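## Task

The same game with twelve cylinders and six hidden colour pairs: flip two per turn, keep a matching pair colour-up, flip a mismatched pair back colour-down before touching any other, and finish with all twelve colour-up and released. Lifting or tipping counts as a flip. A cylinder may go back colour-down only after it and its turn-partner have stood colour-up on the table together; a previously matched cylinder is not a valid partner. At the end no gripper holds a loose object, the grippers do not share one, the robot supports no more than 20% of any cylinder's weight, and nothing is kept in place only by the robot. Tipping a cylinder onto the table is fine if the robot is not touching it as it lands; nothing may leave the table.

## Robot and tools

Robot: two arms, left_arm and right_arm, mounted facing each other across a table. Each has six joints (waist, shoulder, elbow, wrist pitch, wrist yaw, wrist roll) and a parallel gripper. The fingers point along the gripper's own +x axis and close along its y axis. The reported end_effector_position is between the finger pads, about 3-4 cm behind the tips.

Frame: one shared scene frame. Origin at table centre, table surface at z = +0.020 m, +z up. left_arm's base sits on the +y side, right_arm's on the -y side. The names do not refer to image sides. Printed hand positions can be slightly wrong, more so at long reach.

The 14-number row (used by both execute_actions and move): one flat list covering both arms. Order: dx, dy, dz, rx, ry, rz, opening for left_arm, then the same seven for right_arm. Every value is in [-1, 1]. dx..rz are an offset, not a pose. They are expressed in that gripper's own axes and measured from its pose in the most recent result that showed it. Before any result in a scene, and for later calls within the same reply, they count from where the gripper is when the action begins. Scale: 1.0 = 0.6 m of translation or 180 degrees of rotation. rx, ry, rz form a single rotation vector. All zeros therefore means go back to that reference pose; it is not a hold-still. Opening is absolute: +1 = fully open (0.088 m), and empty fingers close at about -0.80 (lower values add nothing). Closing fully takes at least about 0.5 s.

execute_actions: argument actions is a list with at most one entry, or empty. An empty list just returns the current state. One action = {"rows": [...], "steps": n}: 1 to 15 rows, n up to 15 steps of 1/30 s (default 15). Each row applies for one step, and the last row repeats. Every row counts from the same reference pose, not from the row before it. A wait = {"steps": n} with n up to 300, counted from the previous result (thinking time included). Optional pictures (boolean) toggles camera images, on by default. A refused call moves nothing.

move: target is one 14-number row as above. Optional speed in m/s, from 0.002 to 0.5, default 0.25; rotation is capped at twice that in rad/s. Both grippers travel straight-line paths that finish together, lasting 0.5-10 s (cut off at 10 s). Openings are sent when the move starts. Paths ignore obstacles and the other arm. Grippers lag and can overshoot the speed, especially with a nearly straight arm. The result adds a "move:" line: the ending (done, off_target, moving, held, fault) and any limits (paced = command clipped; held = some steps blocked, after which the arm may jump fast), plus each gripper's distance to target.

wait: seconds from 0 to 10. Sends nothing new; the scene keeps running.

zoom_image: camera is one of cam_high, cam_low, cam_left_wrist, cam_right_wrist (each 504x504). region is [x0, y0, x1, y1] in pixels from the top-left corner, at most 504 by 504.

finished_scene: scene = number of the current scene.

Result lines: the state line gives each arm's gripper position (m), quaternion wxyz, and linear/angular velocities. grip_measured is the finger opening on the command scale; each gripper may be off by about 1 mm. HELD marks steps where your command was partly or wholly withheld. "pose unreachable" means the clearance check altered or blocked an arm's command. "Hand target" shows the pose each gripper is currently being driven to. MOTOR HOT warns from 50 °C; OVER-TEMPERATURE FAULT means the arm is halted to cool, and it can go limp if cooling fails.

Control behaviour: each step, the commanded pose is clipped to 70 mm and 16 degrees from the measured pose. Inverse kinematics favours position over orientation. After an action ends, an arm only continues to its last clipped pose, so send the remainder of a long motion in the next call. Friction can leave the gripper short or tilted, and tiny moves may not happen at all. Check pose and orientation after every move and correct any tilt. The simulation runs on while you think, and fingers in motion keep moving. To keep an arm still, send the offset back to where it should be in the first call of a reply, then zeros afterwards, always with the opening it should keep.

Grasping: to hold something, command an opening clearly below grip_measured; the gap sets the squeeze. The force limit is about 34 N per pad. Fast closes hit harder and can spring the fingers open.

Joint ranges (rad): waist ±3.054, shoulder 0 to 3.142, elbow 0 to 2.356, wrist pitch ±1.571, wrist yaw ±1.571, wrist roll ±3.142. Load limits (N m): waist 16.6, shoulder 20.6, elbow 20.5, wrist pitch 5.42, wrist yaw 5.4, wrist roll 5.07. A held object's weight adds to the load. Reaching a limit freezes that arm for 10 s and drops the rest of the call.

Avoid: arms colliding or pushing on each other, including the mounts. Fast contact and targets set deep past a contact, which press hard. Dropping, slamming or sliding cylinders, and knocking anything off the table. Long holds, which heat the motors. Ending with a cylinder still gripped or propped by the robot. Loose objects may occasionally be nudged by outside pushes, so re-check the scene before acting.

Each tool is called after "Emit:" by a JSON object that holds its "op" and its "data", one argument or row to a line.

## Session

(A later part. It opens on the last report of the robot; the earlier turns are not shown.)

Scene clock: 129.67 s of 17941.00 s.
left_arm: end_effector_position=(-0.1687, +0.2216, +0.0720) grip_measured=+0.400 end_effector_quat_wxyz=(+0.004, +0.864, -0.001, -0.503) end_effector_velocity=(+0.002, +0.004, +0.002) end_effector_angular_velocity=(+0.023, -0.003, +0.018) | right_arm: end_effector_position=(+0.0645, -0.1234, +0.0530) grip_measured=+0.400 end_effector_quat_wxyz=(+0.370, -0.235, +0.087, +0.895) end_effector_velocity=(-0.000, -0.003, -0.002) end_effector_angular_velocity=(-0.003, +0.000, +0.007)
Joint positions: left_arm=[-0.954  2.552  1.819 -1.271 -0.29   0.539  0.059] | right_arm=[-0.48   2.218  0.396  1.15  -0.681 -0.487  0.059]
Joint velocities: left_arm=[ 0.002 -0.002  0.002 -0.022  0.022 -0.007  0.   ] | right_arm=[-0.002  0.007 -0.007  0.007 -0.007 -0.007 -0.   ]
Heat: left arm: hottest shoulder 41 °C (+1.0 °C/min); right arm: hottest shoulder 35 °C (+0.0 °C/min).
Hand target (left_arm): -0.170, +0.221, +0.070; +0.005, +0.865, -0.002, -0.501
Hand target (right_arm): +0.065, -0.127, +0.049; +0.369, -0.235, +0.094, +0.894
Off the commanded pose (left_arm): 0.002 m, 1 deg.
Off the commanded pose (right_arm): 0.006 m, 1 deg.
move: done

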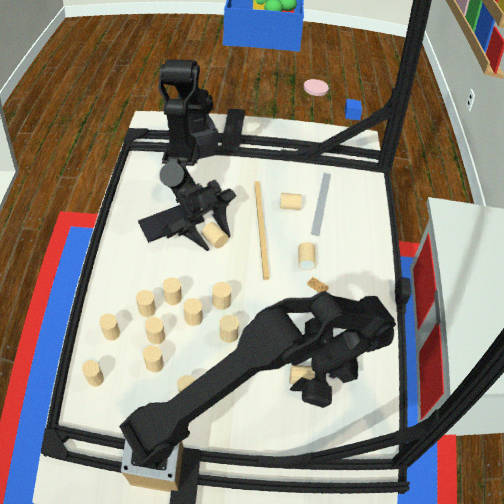

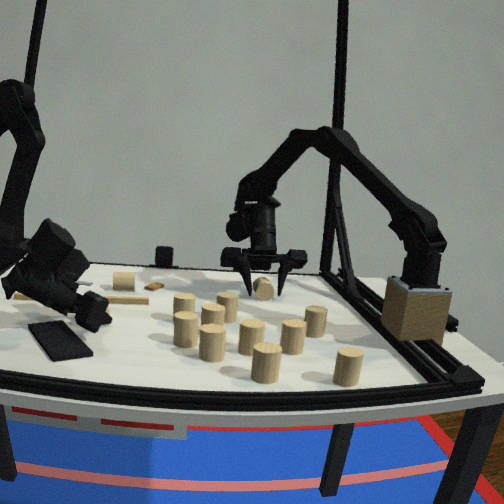

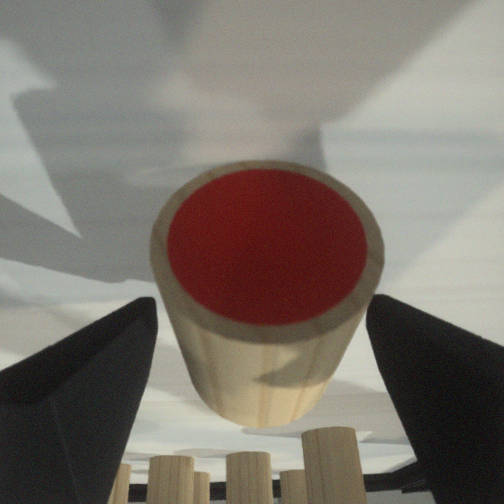

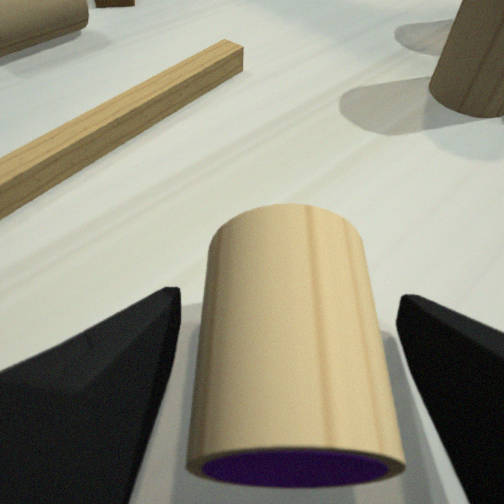

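Emit:
{"op": "execute_actions", "data": {
  "actions": [
    {"rows":[[0,0,0,0,0,0,0.3,0,-0.004,-0.008,0,0,0,0.3],[0,0,0,0,0,0,0.3,0,-0.004,-0.008,0,0,0,0.3],[0,0,0,0,0,0,0.2,0,-0.004,-0.008,0,0,0,0.2],[0,0,0,0,0,0,0.2,0,-0.004,-0.008,0,0,0,0.2],[0,0,0,0,0,0,0.1,0,-0.004,-0.008,0,0,0,0.1],[0,0,0,0,0,0,0.1,0,-0.004,-0.008,0,0,0,0.1],[0,0,0,0,0,0,0,0,-0.004,-0.008,0,0,0,0],[0,0,0,0,0,0,0,0,-0.004,-0.008,0,0,0,0],[0,0,0,0,0,0,-0.1,0,-0.004,-0.008,0,0,0,-0.1],[0,0,0,0,0,0,-0.1,0,-0.004,-0.008,0,0,0,-0.1],[0,0,0,0,0,0,-0.3,0,-0.004,-0.008,0,0,0,-0.3]],"steps":14}
  ],
  "pictures": false
}}

Emit:
{"op": "move", "data": {
  "target": [-0.04,0,-0.035,0,0,0,-0.3,-0.028,0,0.048,0,0,0,-0.3],
  "speed": 0.15
}}

Emit:
{"op": "move", "data": {
  "target": [0.015,0,0.008,0,-0.503,0,-0.3,-0.005,0,0.035,0,0.497,0,-0.3],
  "speed": 0.35
}}

Emit:
{"op": "move", "data": {
  "target": [0.033,0,-0.057,0,0,0,-0.3,0.054,0,0.031,0,0,0,-0.3],
  "speed": 0.05
}}

Scene clock: 139.70 s of 17941.00 s.
left_arm: end_effector_position=(-0.1685, +0.2217, +0.0717) grip_measured=+0.012 end_effector_quat_wxyz=(+0.004, +0.865, -0.001, -0.503) end_effector_velocity=(+0.001, +0.000, +0.003) end_effector_angular_velocity=(-0.008, -0.006, +0.001) | right_arm: end_effector_position=(+0.0672, -0.1237, +0.0515) grip_measured=-0.005 end_effector_quat_wxyz=(+0.371, -0.234, +0.085, +0.895) end_effector_velocity=(+0.000, +0.001, +0.001) end_effector_angular_velocity=(+0.012, -0.009, +0.000)
Joint positions: left_arm=[-0.954  2.554  1.82  -1.272 -0.291  0.539  0.04 ] | right_arm=[-0.492  2.229  0.396  1.158 -0.691 -0.496  0.039]
Joint velocities: left_arm=[-0.002 -0.007 -0.002 -0.007 -0.007 -0.007 -0.   ] | right_arm=[ 0.002 -0.002 -0.002  0.007  0.007 -0.007 -0.   ]
Heat: left arm: hottest shoulder 42 °C (+2.0 °C/min); right arm: hottest shoulder 34 °C (-2.0 °C/min).
Hand target (left_arm): -0.169, +0.222, +0.072; +0.004, +0.864, -0.001, -0.503
Hand target (right_arm): +0.068, -0.123, +0.049; +0.370, -0.235, +0.086, +0.895
Off the commanded pose (left_arm): 0.000 m, 0 deg.
Off the commanded pose (right_arm): 0.003 m, 0 deg.
Steps of this call (steps 1 to 90: nothing new was sent; then 6.57 s passed at rest; steps 91 to 104: all 14 steps of this action). Readings (end_effector_position):
91: left_arm (-0.1685, +0.2218, +0.0717) | right_arm (+0.0647, -0.1236, +0.0529)
92: left_arm (-0.1685, +0.2218, +0.0717) | right_arm (+0.0653, -0.1236, +0.0526)
94: left_arm (-0.1685, +0.2218, +0.0717) | right_arm (+0.0668, -0.1238, +0.0517)
98: left_arm (-0.1685, +0.2218, +0.0717) | right_arm (+0.0674, -0.1238, +0.0512)
104: the state above

Scene clock: 140.73 s of 17941.00 s.
left_arm: end_effector_position=(-0.1637, +0.2226, +0.0983) grip_measured=+0.012 end_effector_quat_wxyz=(+0.002, +0.865, +0.001, -0.502) end_effector_velocity=(+0.005, +0.006, +0.004) end_effector_angular_velocity=(+0.023, -0.026, +0.007) | right_arm: end_effector_position=(+0.0671, -0.1249, +0.0809) grip_measured=-0.005 end_effector_quat_wxyz=(+0.370, -0.235, +0.090, +0.894) end_effector_velocity=(-0.000, -0.002, +0.002) end_effector_angular_velocity=(-0.003, +0.000, +0.007)
Joint positions: left_arm=[-0.948  2.488  1.81  -1.329 -0.291  0.544  0.04 ] | right_arm=[-0.492  2.03   0.373  0.972 -0.691 -0.495  0.039]
Joint velocities: left_arm=[-0.002 -0.002 -0.002 -0.037  0.007 -0.007  0.   ] | right_arm=[-0.002 -0.017 -0.002 -0.022 -0.007 -0.007 -0.   ]
Heat: left arm: hottest shoulder 43 °C (+3.0 °C/min); right arm: hottest shoulder 34 °C (-2.0 °C/min).
Hand target (left_arm): -0.162, +0.222, +0.103; +0.004, +0.864, -0.001, -0.503
Hand target (right_arm): +0.067, -0.125, +0.085; +0.371, -0.234, +0.085, +0.895
Off the commanded pose (left_arm): 0.005 m, 0 deg.
Off the commanded pose (right_arm): 0.004 m, 1 deg.
move: done

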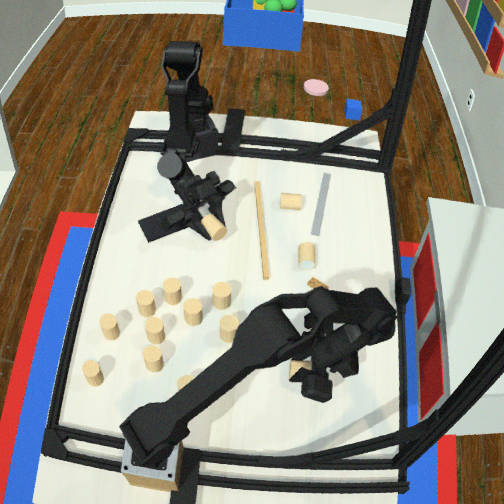

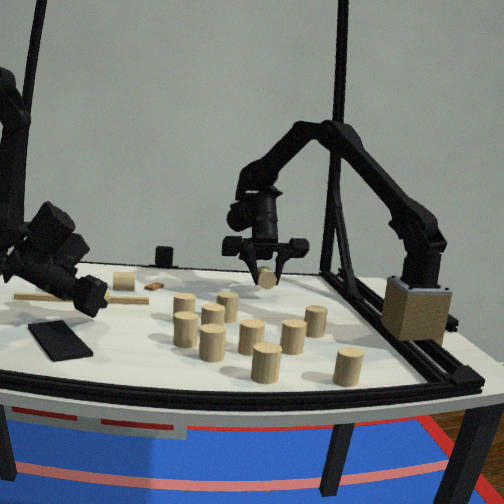

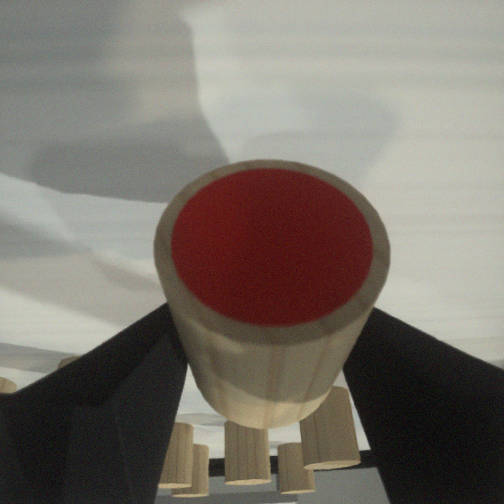

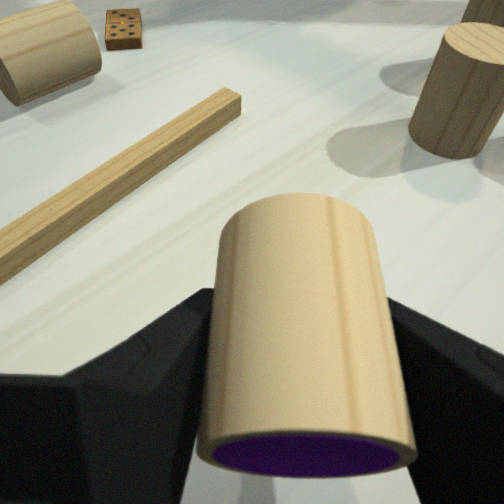

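Scene clock: 143.53 s of 17941.00 s.
left_arm: end_effector_position=(-0.1643, +0.2197, +0.0906) grip_measured=+0.012 end_effector_quat_wxyz=(+0.002, +0.254, -0.007, -0.967) end_effector_velocity=(+0.001, -0.000, -0.005) end_effector_angular_velocity=(-0.004, -0.013, +0.016) | right_arm: end_effector_position=(+0.0611, -0.1203, +0.1031) grip_measured=-0.005 end_effector_quat_wxyz=(+0.205, -0.792, +0.328, +0.473) end_effector_velocity=(+0.001, -0.002, +0.002) end_effector_angular_velocity=(-0.021, +0.003, +0.001)
Joint positions: left_arm=[-0.521  2.166  0.659  0.672  0.845  0.707  0.04 ] | right_arm=[-0.096  2.324  1.654 -1.347  0.202 -0.367  0.039]
Joint velocities: left_arm=[-0.002  0.012 -0.007  0.022 -0.022 -0.007 -0.   ] | right_arm=[-0.002  0.002  0.007 -0.022 -0.007 -0.007 -0.   ]
Heat: left arm: hottest shoulder 43 °C (+3.0 °C/min); right arm: hottest shoulder 34 °C (-2.0 °C/min).
Hand target (left_arm): -0.163, +0.221, +0.089; -0.001, -0.254, +0.002, +0.967
Hand target (right_arm): +0.061, -0.120, +0.100; -0.203, +0.794, -0.328, -0.469
Off the commanded pose (left_arm): 0.004 m, 1 deg.
Off the commanded pose (right_arm): 0.002 m, 1 deg.
move: done

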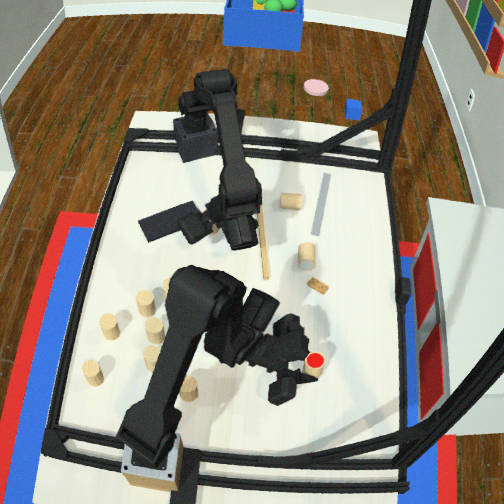

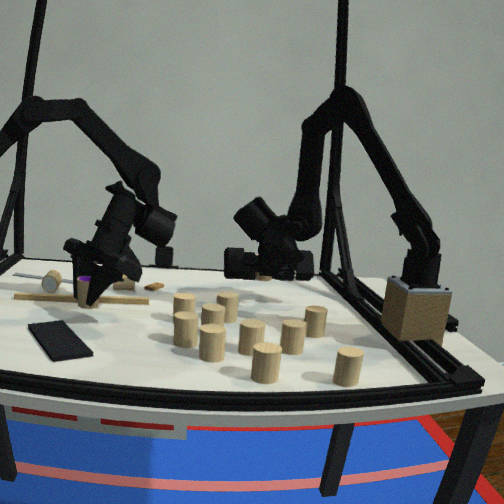

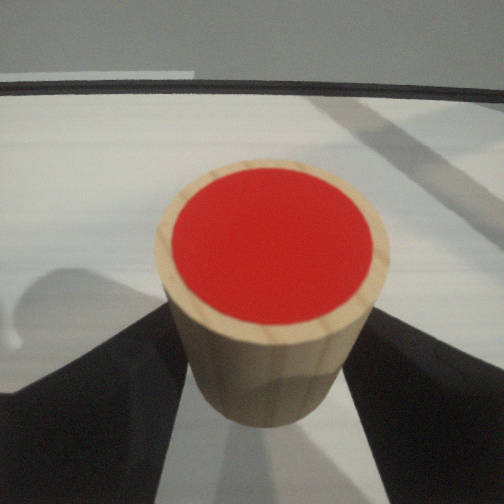

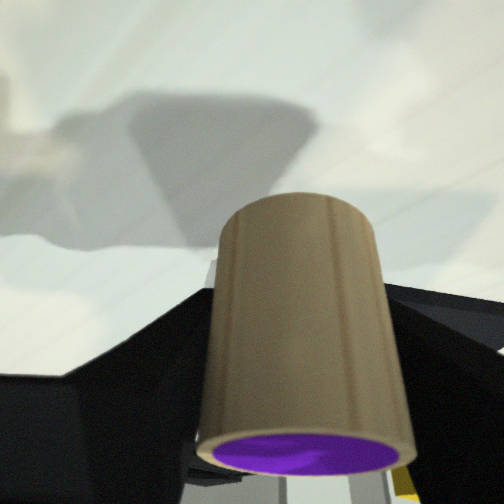

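Scene clock: 144.67 s of 17941.00 s.
left_arm: end_effector_position=(-0.1638, +0.2206, +0.0521) grip_measured=+0.012 end_effector_quat_wxyz=(+0.001, +0.255, -0.006, -0.967) end_effector_velocity=(+0.000, +0.001, -0.003) end_effector_angular_velocity=(+0.006, -0.006, +0.006) | right_arm: end_effector_position=(+0.0593, -0.1156, +0.0715) grip_measured=-0.005 end_effector_quat_wxyz=(+0.211, -0.788, +0.324, +0.479) end_effector_velocity=(+0.003, -0.004, -0.001) end_effector_angular_velocity=(-0.016, -0.002, -0.017)
Joint positions: left_arm=[-0.521  2.343  0.686  0.82   0.845  0.707  0.04 ] | right_arm=[-0.096  2.382  1.627 -1.243  0.202 -0.367  0.039]
Joint velocities: left_arm=[-0.002  0.007 -0.002  0.007 -0.007 -0.007  0.   ] | right_arm=[-0.007  0.002 -0.007 -0.007 -0.007  0.007 -0.   ]
Heat: left arm: hottest shoulder 43 °C (+3.0 °C/min); right arm: hottest shoulder 34 °C (-2.0 °C/min).
Hand target (left_arm): -0.165, +0.219, +0.051; -0.002, -0.255, +0.007, +0.967
Hand target (right_arm): +0.061, -0.119, +0.066; -0.205, +0.791, -0.328, -0.473
Off the commanded pose (left_arm): 0.002 m, 0 deg.
Off the commanded pose (right_arm): 0.007 m, 1 deg.
move: done

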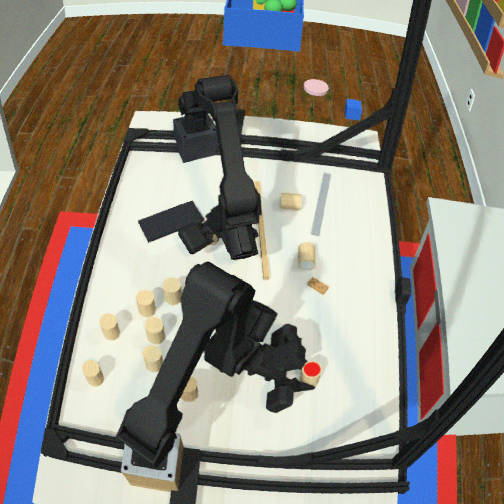

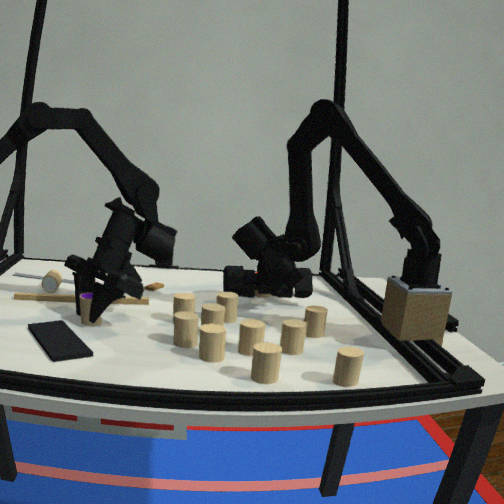

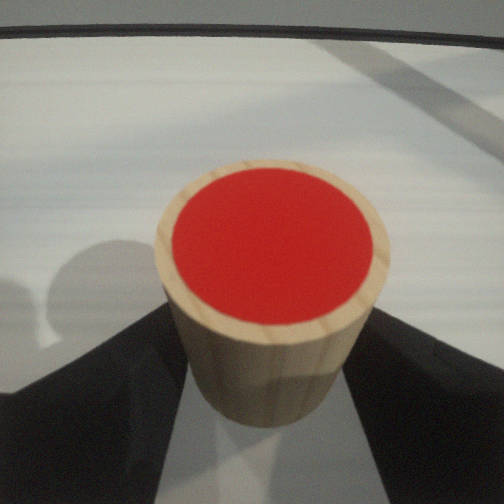

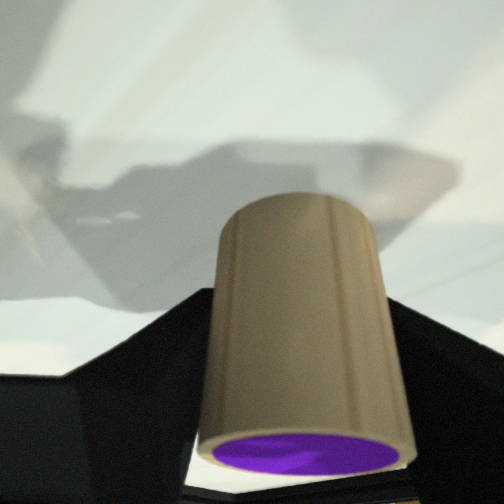

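Lower a bit more, then open.

Emit:
{"op": "move", "data": {
  "target": [0.006,0,-0.011,0,0,0,-0.3,0.014,0,0.003,0,0.012,0,-0.3],
  "speed": 0.03
}}

Emit:
{"op": "execute_actions", "data": {
  "actions": [
    {"rows":[[0,0,0,0,0,0,0.35,0,0,0,0,0,0,0.35]],"steps":12}
  ]
}}

Scene clock: 148.57 s of 17941.00 s.
left_arm: end_effector_position=(-0.1647, +0.2203, +0.0505) grip_measured=+0.011 end_effector_quat_wxyz=(-0.000, +0.250, -0.010, -0.968) end_effector_velocity=(+0.001, +0.002, -0.003) end_effector_angular_velocity=(+0.014, -0.011, +0.006) | right_arm: end_effector_position=(+0.0607, -0.1169, +0.0696) grip_measured=-0.004 end_effector_quat_wxyz=(+0.208, -0.793, +0.327, +0.470) end_effector_velocity=(-0.000, +0.001, +0.003) end_effector_angular_velocity=(+0.007, -0.008, -0.001)
Joint positions: left_arm=[-0.521  2.36   0.688  0.846  0.852  0.707  0.04 ] | right_arm=[-0.095  2.399  1.64  -1.261  0.21  -0.361  0.039]
Joint velocities: left_arm=[-0.002  0.002 -0.002 -0.007 -0.007 -0.007  0.   ] | right_arm=[ 0.002 -0.002  0.007 -0.007  0.007  0.007 -0.001]
Heat: left arm: hottest shoulder 42 °C (+2.0 °C/min); right arm: hottest shoulder 34 °C (-2.0 °C/min).
Hand target (left_arm): -0.164, +0.221, +0.045; -0.001, -0.255, +0.006, +0.967
Hand target (right_arm): +0.061, -0.117, +0.063; -0.205, +0.797, -0.328, -0.464
Off the commanded pose (left_arm): 0.006 m, 1 deg.
Off the commanded pose (right_arm): 0.006 m, 1 deg.
move: done

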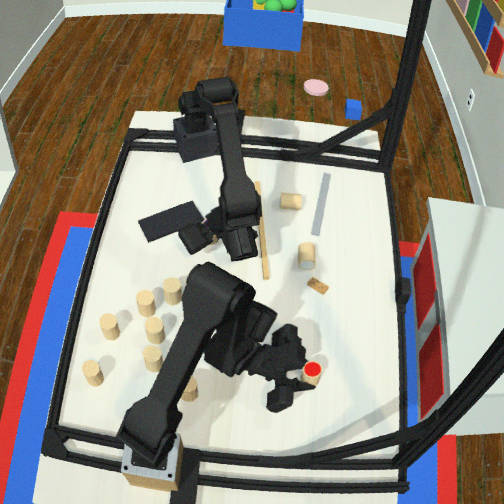

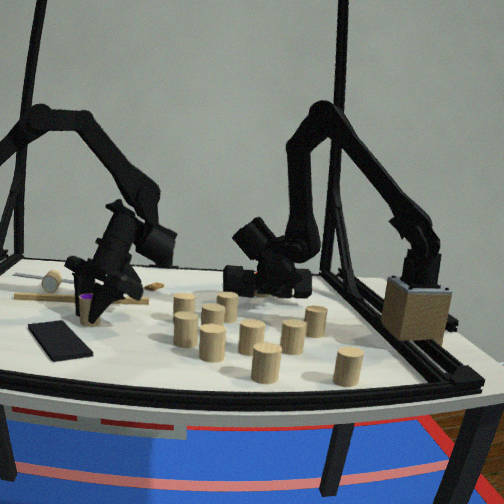

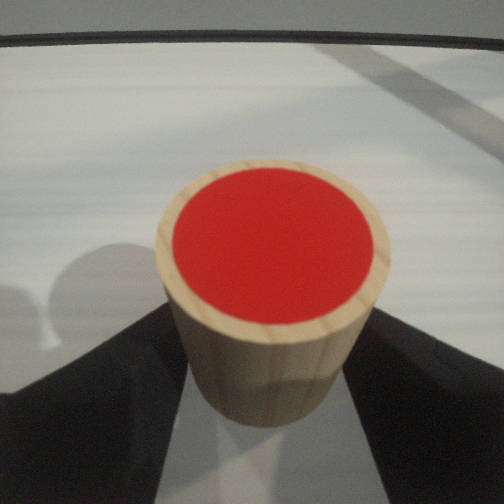

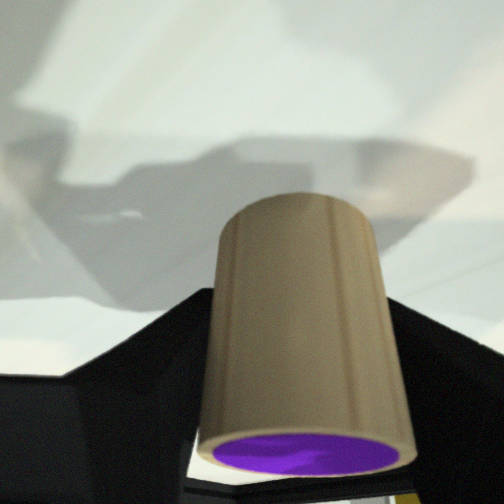

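Scene clock: 148.97 s of 17941.00 s.
left_arm: end_effector_position=(-0.1650, +0.2207, +0.0511) grip_measured=+0.339 end_effector_quat_wxyz=(-0.002, +0.248, -0.011, -0.969) end_effector_velocity=(+0.002, -0.000, -0.001) end_effector_angular_velocity=(+0.010, -0.008, +0.011) | right_arm: end_effector_position=(+0.0608, -0.1168, +0.0696) grip_measured=+0.339 end_effector_quat_wxyz=(+0.208, -0.793, +0.326, +0.470) end_effector_velocity=(+0.000, -0.001, +0.003) end_effector_angular_velocity=(-0.007, +0.008, +0.001)
Joint positions: left_arm=[-0.521  2.36   0.688  0.847  0.857  0.709  0.056] | right_arm=[-0.095  2.399  1.64  -1.261  0.21  -0.36   0.056]
Joint velocities: left_arm=[ 0.002 -0.002 -0.002 -0.007 -0.007 -0.007  0.005] | right_arm=[-0.002 -0.007 -0.002 -0.007 -0.007 -0.007  0.005]
Heat: left arm: hottest shoulder 42 °C (+2.0 °C/min); right arm: hottest shoulder 34 °C (-2.0 °C/min).
Hand target (left_arm): -0.165, +0.220, +0.051; +0.000, -0.250, +0.010, +0.968
Hand target (right_arm): +0.061, -0.117, +0.070; -0.208, +0.793, -0.327, -0.470
Off the commanded pose (left_arm): 0.001 m, 0 deg.
Off the commanded pose (right_arm): 0.000 m, 0 deg.
Steps of this call (steps 1 to 12: all 12 steps of this action). Readings (end_effector_position):
1: left_arm (-0.1648, +0.2203, +0.0506) | right_arm (+0.0607, -0.1168, +0.0696)
2: left_arm (-0.1648, +0.2204, +0.0506) | right_arm (+0.0608, -0.1168, +0.0696)
4: left_arm (-0.1651, +0.2211, +0.0513) | right_arm (+0.0607, -0.1168, +0.0696)
8: left_arm (-0.1650, +0.2207, +0.0510) | right_arm (+0.0608, -0.1168, +0.0696)
12: the state above

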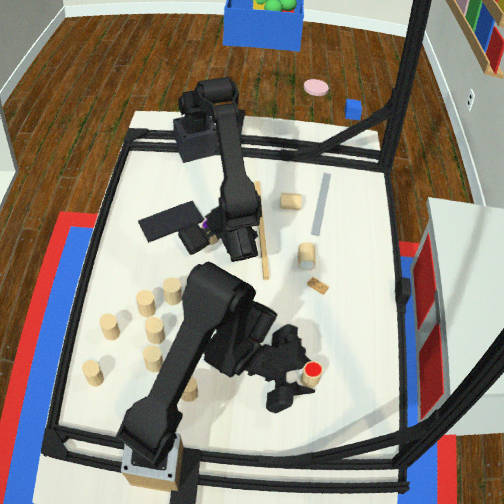

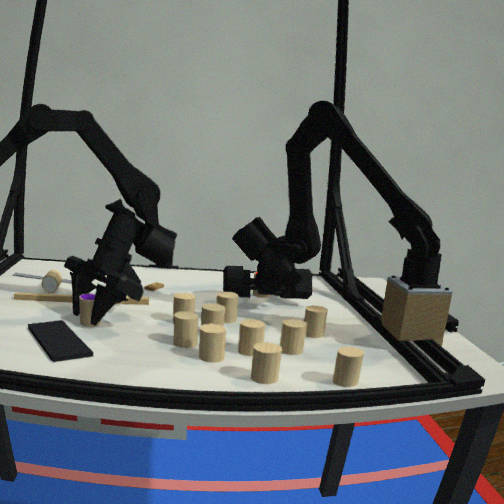

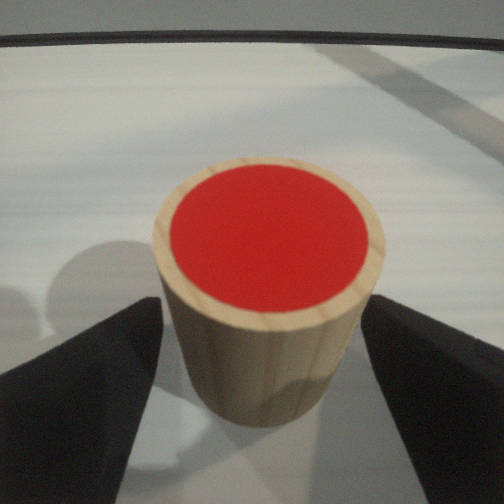

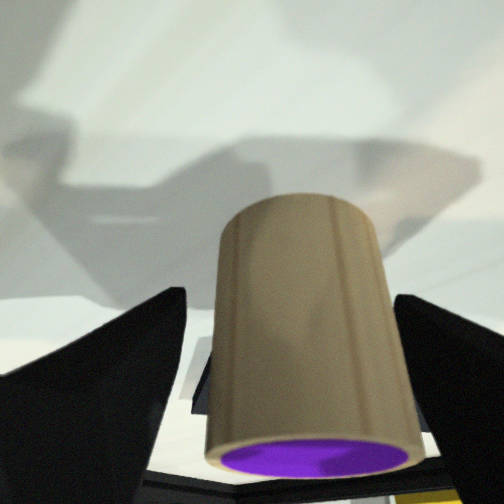

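Emit:
{"op": "execute_actions", "data": {
  "actions": [
    {"rows":[[0,0,0,0,0,0,0.3,0,0,0,0,0,0,0.3],[0,0,0,0,0,0,0.2,0,0,0,0,0,0,0.2],[0,0,0,0,0,0,0.2,0,0,0,0,0,0,0.2],[0,0,0,0,0,0,0.1,0,0,0,0,0,0,0.1],[0,0,0,0,0,0,0.1,0,0,0,0,0,0,0.1],[0,0,0,0,0,0,0,0,0,0,0,0,0,0],[0,0,0,0,0,0,0,0,0,0,0,0,0,0],[0,0,0,0,0,0,-0.1,0,0,0,0,0,0,-0.1],[0,0,0,0,0,0,-0.1,0,0,0,0,0,0,-0.1],[0,0,0,0,0,0,-0.3,0,0,0,0,0,0,-0.3]],"steps":13}
  ],
  "pictures": false
}}

Emit:
{"op": "move", "data": {
  "target": [-0.028,0,0.048,0,0,0,-0.3,-0.043,0,-0.025,0,0,0,-0.3],
  "speed": 0.15
}}

Emit:
{"op": "move", "data": {
  "target": [-0.015,0,0.03,0,0.5,0,-0.3,0.018,0,0.012,0,-0.5,0,-0.3],
  "speed": 0.35
}}

Emit:
{"op": "move", "data": {
  "target": [0.054,0,0.031,0,0,0,-0.3,0.034,0,-0.059,0,0,0,-0.3],
  "speed": 0.05
}}

Scene clock: 159.60 s of 17941.00 s.
left_arm: end_effector_position=(-0.1651, +0.2204, +0.0513) grip_measured=+0.012 end_effector_quat_wxyz=(-0.002, +0.248, -0.013, -0.969) end_effector_velocity=(+0.002, -0.000, -0.001) end_effector_angular_velocity=(+0.010, -0.008, +0.011) | right_arm: end_effector_position=(+0.0608, -0.1168, +0.0696) grip_measured=-0.008 end_effector_quat_wxyz=(+0.208, -0.794, +0.326, +0.470) end_effector_velocity=(+0.001, -0.004, +0.004) end_effector_angular_velocity=(-0.016, -0.002, -0.012)
Joint positions: left_arm=[-0.52   2.36   0.688  0.85   0.857  0.71   0.04 ] | right_arm=[-0.095  2.399  1.64  -1.261  0.211 -0.36   0.039]
Joint velocities: left_arm=[ 0.002 -0.002 -0.002 -0.007 -0.007 -0.007 -0.   ] | right_arm=[-0.002 -0.007 -0.002 -0.022 -0.007  0.007 -0.   ]
Heat: left arm: hottest shoulder 42 °C (+1.0 °C/min); right arm: hottest shoulder 36 °C (+0.0 °C/min).
Hand target (left_arm): -0.165, +0.221, +0.051; +0.002, -0.248, +0.011, +0.969
Hand target (right_arm): +0.061, -0.117, +0.070; -0.208, +0.793, -0.327, -0.470
Off the commanded pose (left_arm): 0.000 m, 0 deg.
Off the commanded pose (right_arm): 0.000 m, 0 deg.
Steps of this call (steps 1 to 90: nothing new was sent; then 7.20 s passed at rest; steps 91 to 103: all 13 steps of this action). Readings (end_effector_position):
91: left_arm (-0.1650, +0.2207, +0.0510) | right_arm (+0.0608, -0.1168, +0.0696)
92: left_arm (-0.1650, +0.2207, +0.0511) | right_arm (+0.0608, -0.1168, +0.0696)
94: left_arm (-0.1651, +0.2205, +0.0513) | right_arm (+0.0608, -0.1168, +0.0696)
98: left_arm (-0.1651, +0.2204, +0.0513) | right_arm (+0.0608, -0.1168, +0.0696)
103: the state above

Scene clock: 160.63 s of 17941.00 s.
left_arm: end_effector_position=(-0.1644, +0.2215, +0.0810) grip_measured=+0.012 end_effector_quat_wxyz=(-0.002, +0.250, -0.009, -0.968) end_effector_velocity=(+0.000, +0.000, +0.001) end_effector_angular_velocity=(-0.007, -0.006, -0.001) | right_arm: end_effector_position=(+0.0628, -0.1219, +0.0920) grip_measured=-0.008 end_effector_quat_wxyz=(+0.200, -0.798, +0.331, +0.462) end_effector_velocity=(+0.002, -0.001, +0.001) end_effector_angular_velocity=(-0.007, -0.006, +0.007)
Joint positions: left_arm=[-0.52   2.216  0.659  0.726  0.857  0.71   0.04 ] | right_arm=[-0.095  2.359  1.655 -1.341  0.211 -0.36   0.039]
Joint velocities: left_arm=[-0.002 -0.007 -0.002 -0.007 -0.007  0.007  0.   ] | right_arm=[-0.002 -0.002 -0.002 -0.007  0.007 -0.007 -0.   ]
Heat: left arm: hottest shoulder 42 °C (+1.0 °C/min); right arm: hottest shoulder 36 °C (+0.0 °C/min).
Hand target (left_arm): -0.164, +0.221, +0.085; +0.002, -0.248, +0.013, +0.969
Hand target (right_arm): +0.061, -0.118, +0.099; -0.208, +0.794, -0.326, -0.470
Off the commanded pose (left_arm): 0.004 m, 0 deg.
Off the commanded pose (right_arm): 0.009 m, 1 deg.
move: off_target (right_arm)

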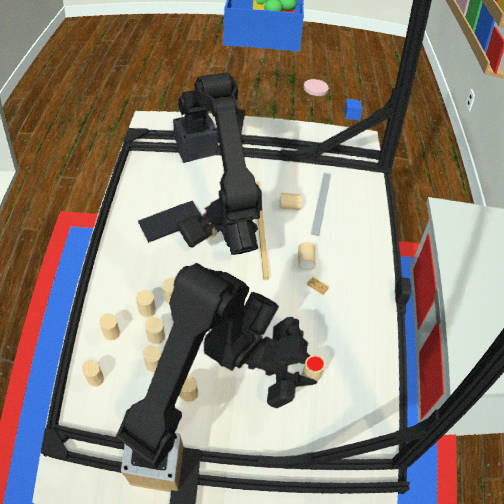

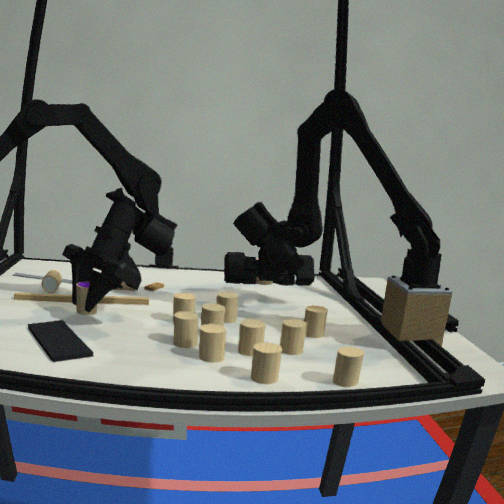

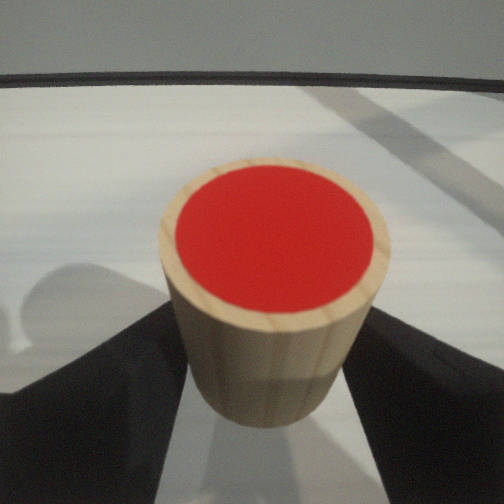

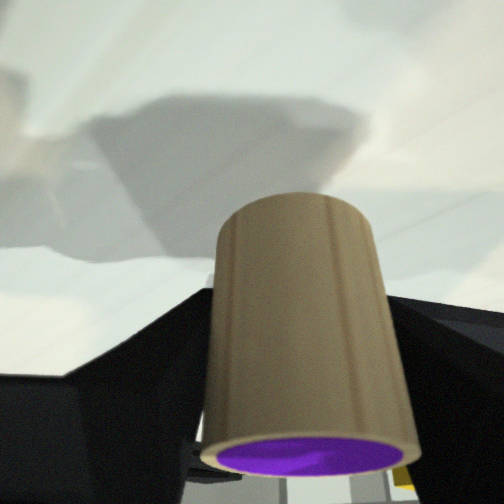

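Scene clock: 163.47 s of 17941.00 s.
left_arm: end_effector_position=(-0.1647, +0.2239, +0.1015) grip_measured=+0.011 end_effector_quat_wxyz=(+0.004, +0.859, -0.006, -0.511) end_effector_velocity=(+0.002, -0.001, +0.000) end_effector_angular_velocity=(-0.012, -0.010, +0.019) | right_arm: end_effector_position=(+0.0627, -0.1183, +0.0837) grip_measured=-0.006 end_effector_quat_wxyz=(+0.372, -0.238, +0.085, +0.893) end_effector_velocity=(-0.000, -0.002, +0.001) end_effector_angular_velocity=(+0.012, +0.009, +0.013)
Joint positions: left_arm=[-0.952  2.459  1.779 -1.302 -0.288  0.552  0.04 ] | right_arm=[-0.468  2.021  0.394  0.957 -0.665 -0.484  0.039]
Joint velocities: left_arm=[ 0.002  0.002  0.002 -0.007 -0.007 -0.022 -0.   ] | right_arm=[-0.007  0.007 -0.007  0.022 -0.022 -0.007 -0.   ]
Heat: left arm: hottest shoulder 42 °C (+1.0 °C/min); right arm: hottest shoulder 36 °C (+0.0 °C/min).
Hand target (left_arm): -0.166, +0.223, +0.101; +0.005, +0.860, -0.007, -0.510
Hand target (right_arm): +0.063, -0.121, +0.080; +0.370, -0.239, +0.092, +0.893
Off the commanded pose (left_arm): 0.002 m, 1 deg.
Off the commanded pose (right_arm): 0.006 m, 1 deg.
move: done

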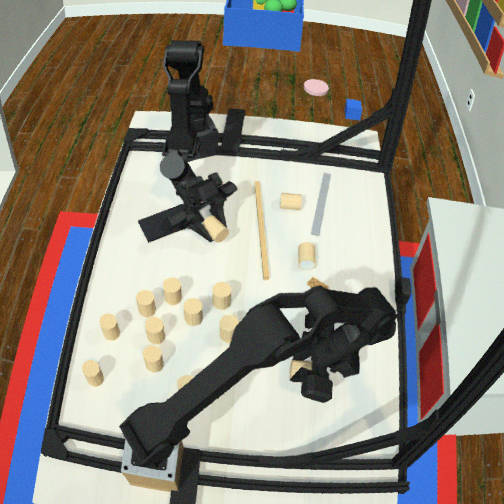

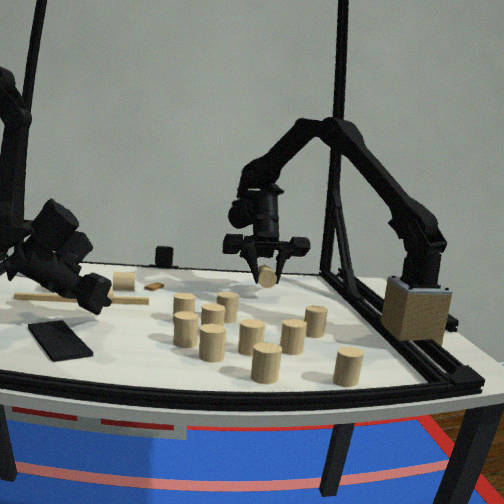

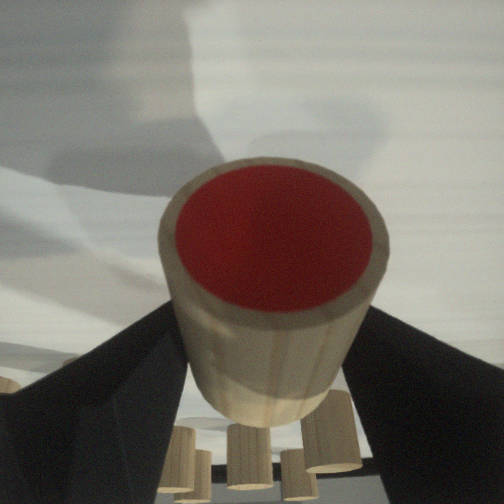

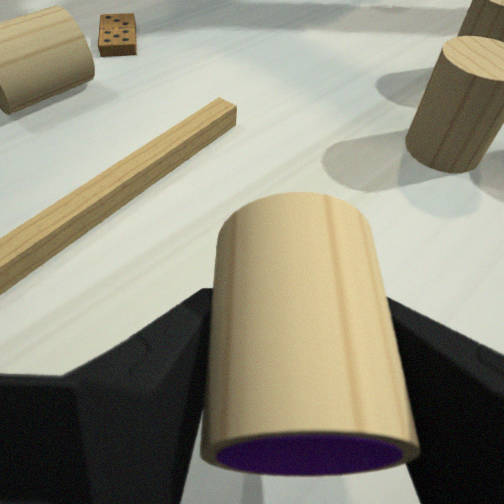

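Scene clock: 164.57 s of 17941.00 s.
left_arm: end_effector_position=(-0.1678, +0.2218, +0.0719) grip_measured=+0.011 end_effector_quat_wxyz=(+0.007, +0.857, -0.007, -0.516) end_effector_velocity=(-0.002, -0.002, +0.001) end_effector_angular_velocity=(-0.023, +0.007, +0.014) | right_arm: end_effector_position=(+0.0620, -0.1158, +0.0507) grip_measured=-0.006 end_effector_quat_wxyz=(+0.371, -0.233, +0.076, +0.896) end_effector_velocity=(-0.000, +0.001, +0.000) end_effector_angular_velocity=(+0.017, -0.000, +0.007)
Joint positions: left_arm=[-0.952  2.519  1.767 -1.217 -0.288  0.552  0.04 ] | right_arm=[-0.469  2.25   0.423  1.176 -0.673 -0.486  0.039]
Joint velocities: left_arm=[-0.002 -0.002  0.002  0.007 -0.007 -0.022 -0.   ] | right_arm=[-0.002  0.012  0.002  0.022 -0.007 -0.007  0.   ]
Heat: left arm: hottest shoulder 43 °C (+2.0 °C/min); right arm: hottest shoulder 36 °C (+0.0 °C/min).
Hand target (left_arm): -0.165, +0.224, +0.064; +0.004, +0.859, -0.005, -0.511
Hand target (right_arm): +0.063, -0.117, +0.043; +0.372, -0.238, +0.085, +0.893
Off the commanded pose (left_arm): 0.008 m, 1 deg.
Off the commanded pose (right_arm): 0.008 m, 1 deg.
move: done

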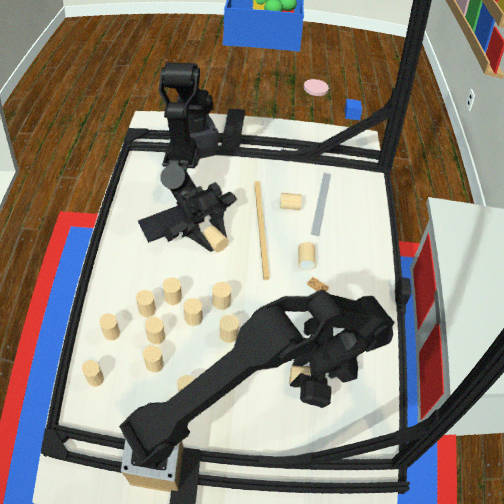

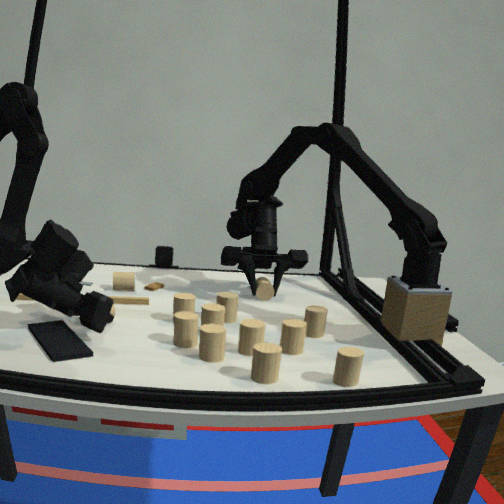

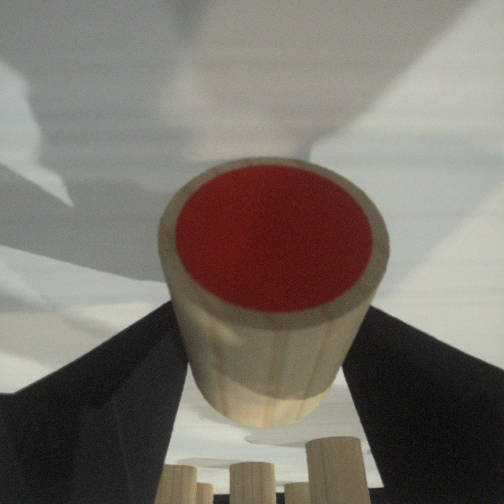

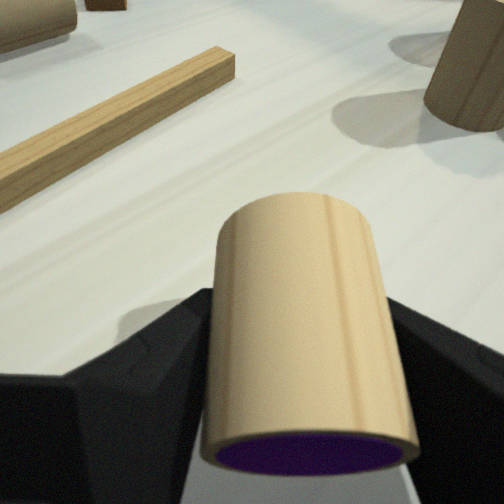

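Emit:
{"op": "execute_actions", "data": {
  "actions": [
    {"rows":[[0,0,0,0,0,0,0.4,0,0,0,0,0,0,0.4]],"steps":10}
  ],
  "pictures": false
}}

Emit:
{"op": "move", "data": {
  "target": [0.049,0,-0.008,0,-0.489,0,0.4,0.014,0,0.039,0.01,0.51,0.01,0.4],
  "speed": 0.35
}}

Scene clock: 170.03 s of 17941.00 s.
left_arm: end_effector_position=(-0.1681, +0.2216, +0.0714) grip_measured=+0.378 end_effector_quat_wxyz=(+0.007, +0.856, -0.008, -0.516) end_effector_velocity=(+0.002, -0.001, -0.000) end_effector_angular_velocity=(-0.010, -0.002, +0.006) | right_arm: end_effector_position=(+0.0626, -0.1149, +0.0504) grip_measured=+0.377 end_effector_quat_wxyz=(+0.372, -0.232, +0.076, +0.895) end_effector_velocity=(+0.002, -0.001, -0.000) end_effector_angular_velocity=(-0.003, -0.000, +0.002)
Joint positions: left_arm=[-0.952  2.52   1.766 -1.214 -0.288  0.552  0.058] | right_arm=[-0.471  2.253  0.426  1.179 -0.673 -0.483  0.057]
Joint velocities: left_arm=[ 0.002 -0.002 -0.007  0.007 -0.007 -0.007  0.011] | right_arm=[-0.007 -0.002 -0.002 -0.007 -0.007 -0.007  0.011]
Heat: left arm: hottest shoulder 43 °C (+2.0 °C/min); right arm: hottest shoulder 35 °C (-1.0 °C/min).
Hand target (left_arm): -0.168, +0.222, +0.072; +0.007, +0.857, -0.007, -0.516
Hand target (right_arm): +0.062, -0.116, +0.051; +0.371, -0.233, +0.075, +0.896
Off the commanded pose (left_arm): 0.001 m, 0 deg.
Off the commanded pose (right_arm): 0.001 m, 0 deg.
Steps of this call (steps 1 to 154: nothing new was sent; steps 155 to 164: all 10 steps of this action). Readings (end_effector_position):
155: left_arm (-0.1678, +0.2218, +0.0715) | right_arm (+0.0620, -0.1151, +0.0505)
156: left_arm (-0.1678, +0.2218, +0.0715) | right_arm (+0.0620, -0.1151, +0.0505)
158: left_arm (-0.1680, +0.2215, +0.0714) | right_arm (+0.0623, -0.1151, +0.0504)
162: left_arm (-0.1681, +0.2216, +0.0714) | right_arm (+0.0625, -0.1149, +0.0504)
164: the state above

Scene clock: 173.13 s of 17941.00 s.
left_arm: end_effector_position=(-0.1502, +0.2164, +0.0512) grip_measured=+0.400 end_effector_quat_wxyz=(+0.001, +0.257, -0.017, -0.966) end_effector_velocity=(+0.001, +0.003, -0.003) end_effector_angular_velocity=(+0.023, -0.008, +0.013) | right_arm: end_effector_position=(+0.0483, -0.1022, +0.0705) grip_measured=+0.400 end_effector_quat_wxyz=(+0.201, -0.793, +0.340, +0.465) end_effector_velocity=(-0.000, -0.000, +0.004) end_effector_angular_velocity=(-0.017, +0.011, +0.013)
Joint positions: left_arm=[-0.475  2.335  0.678  0.778  0.869  0.783  0.059] | right_arm=[-0.086  2.486  1.801 -1.361  0.188 -0.342  0.059]
Joint velocities: left_arm=[-0.002  0.007 -0.007  0.007 -0.007 -0.022  0.   ] | right_arm=[-0.002 -0.002  0.012 -0.022 -0.007 -0.022  0.   ]
Heat: left arm: hottest shoulder 43 °C (+2.0 °C/min); right arm: hottest shoulder 35 °C (-1.0 °C/min).
Hand target (left_arm): -0.149, +0.219, +0.048; +0.001, -0.259, +0.012, +0.966
Hand target (right_arm): +0.048, -0.102, +0.066; -0.198, +0.796, -0.341, -0.460
Off the commanded pose (left_arm): 0.006 m, 1 deg.
Off the commanded pose (right_arm): 0.004 m, 1 deg.
move: done

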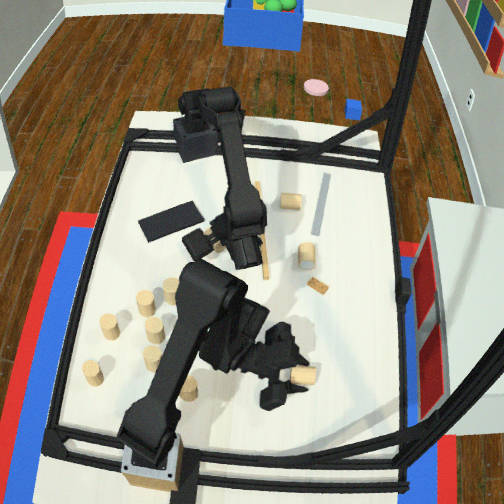

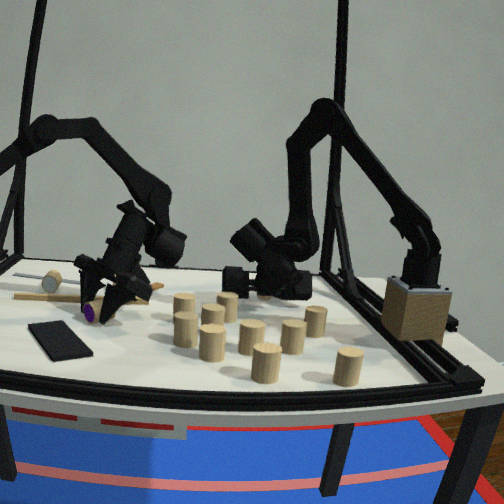

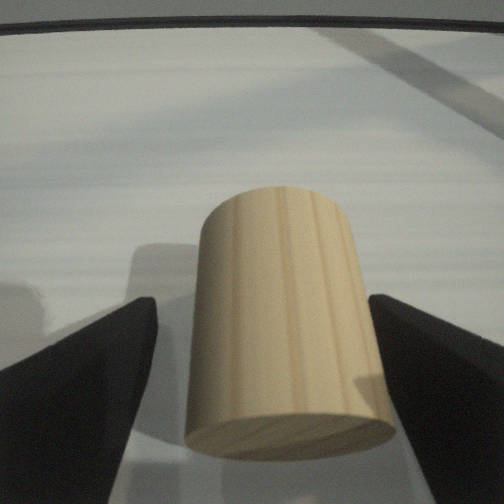

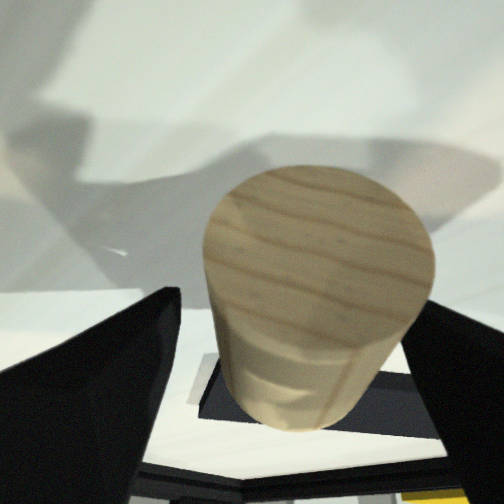

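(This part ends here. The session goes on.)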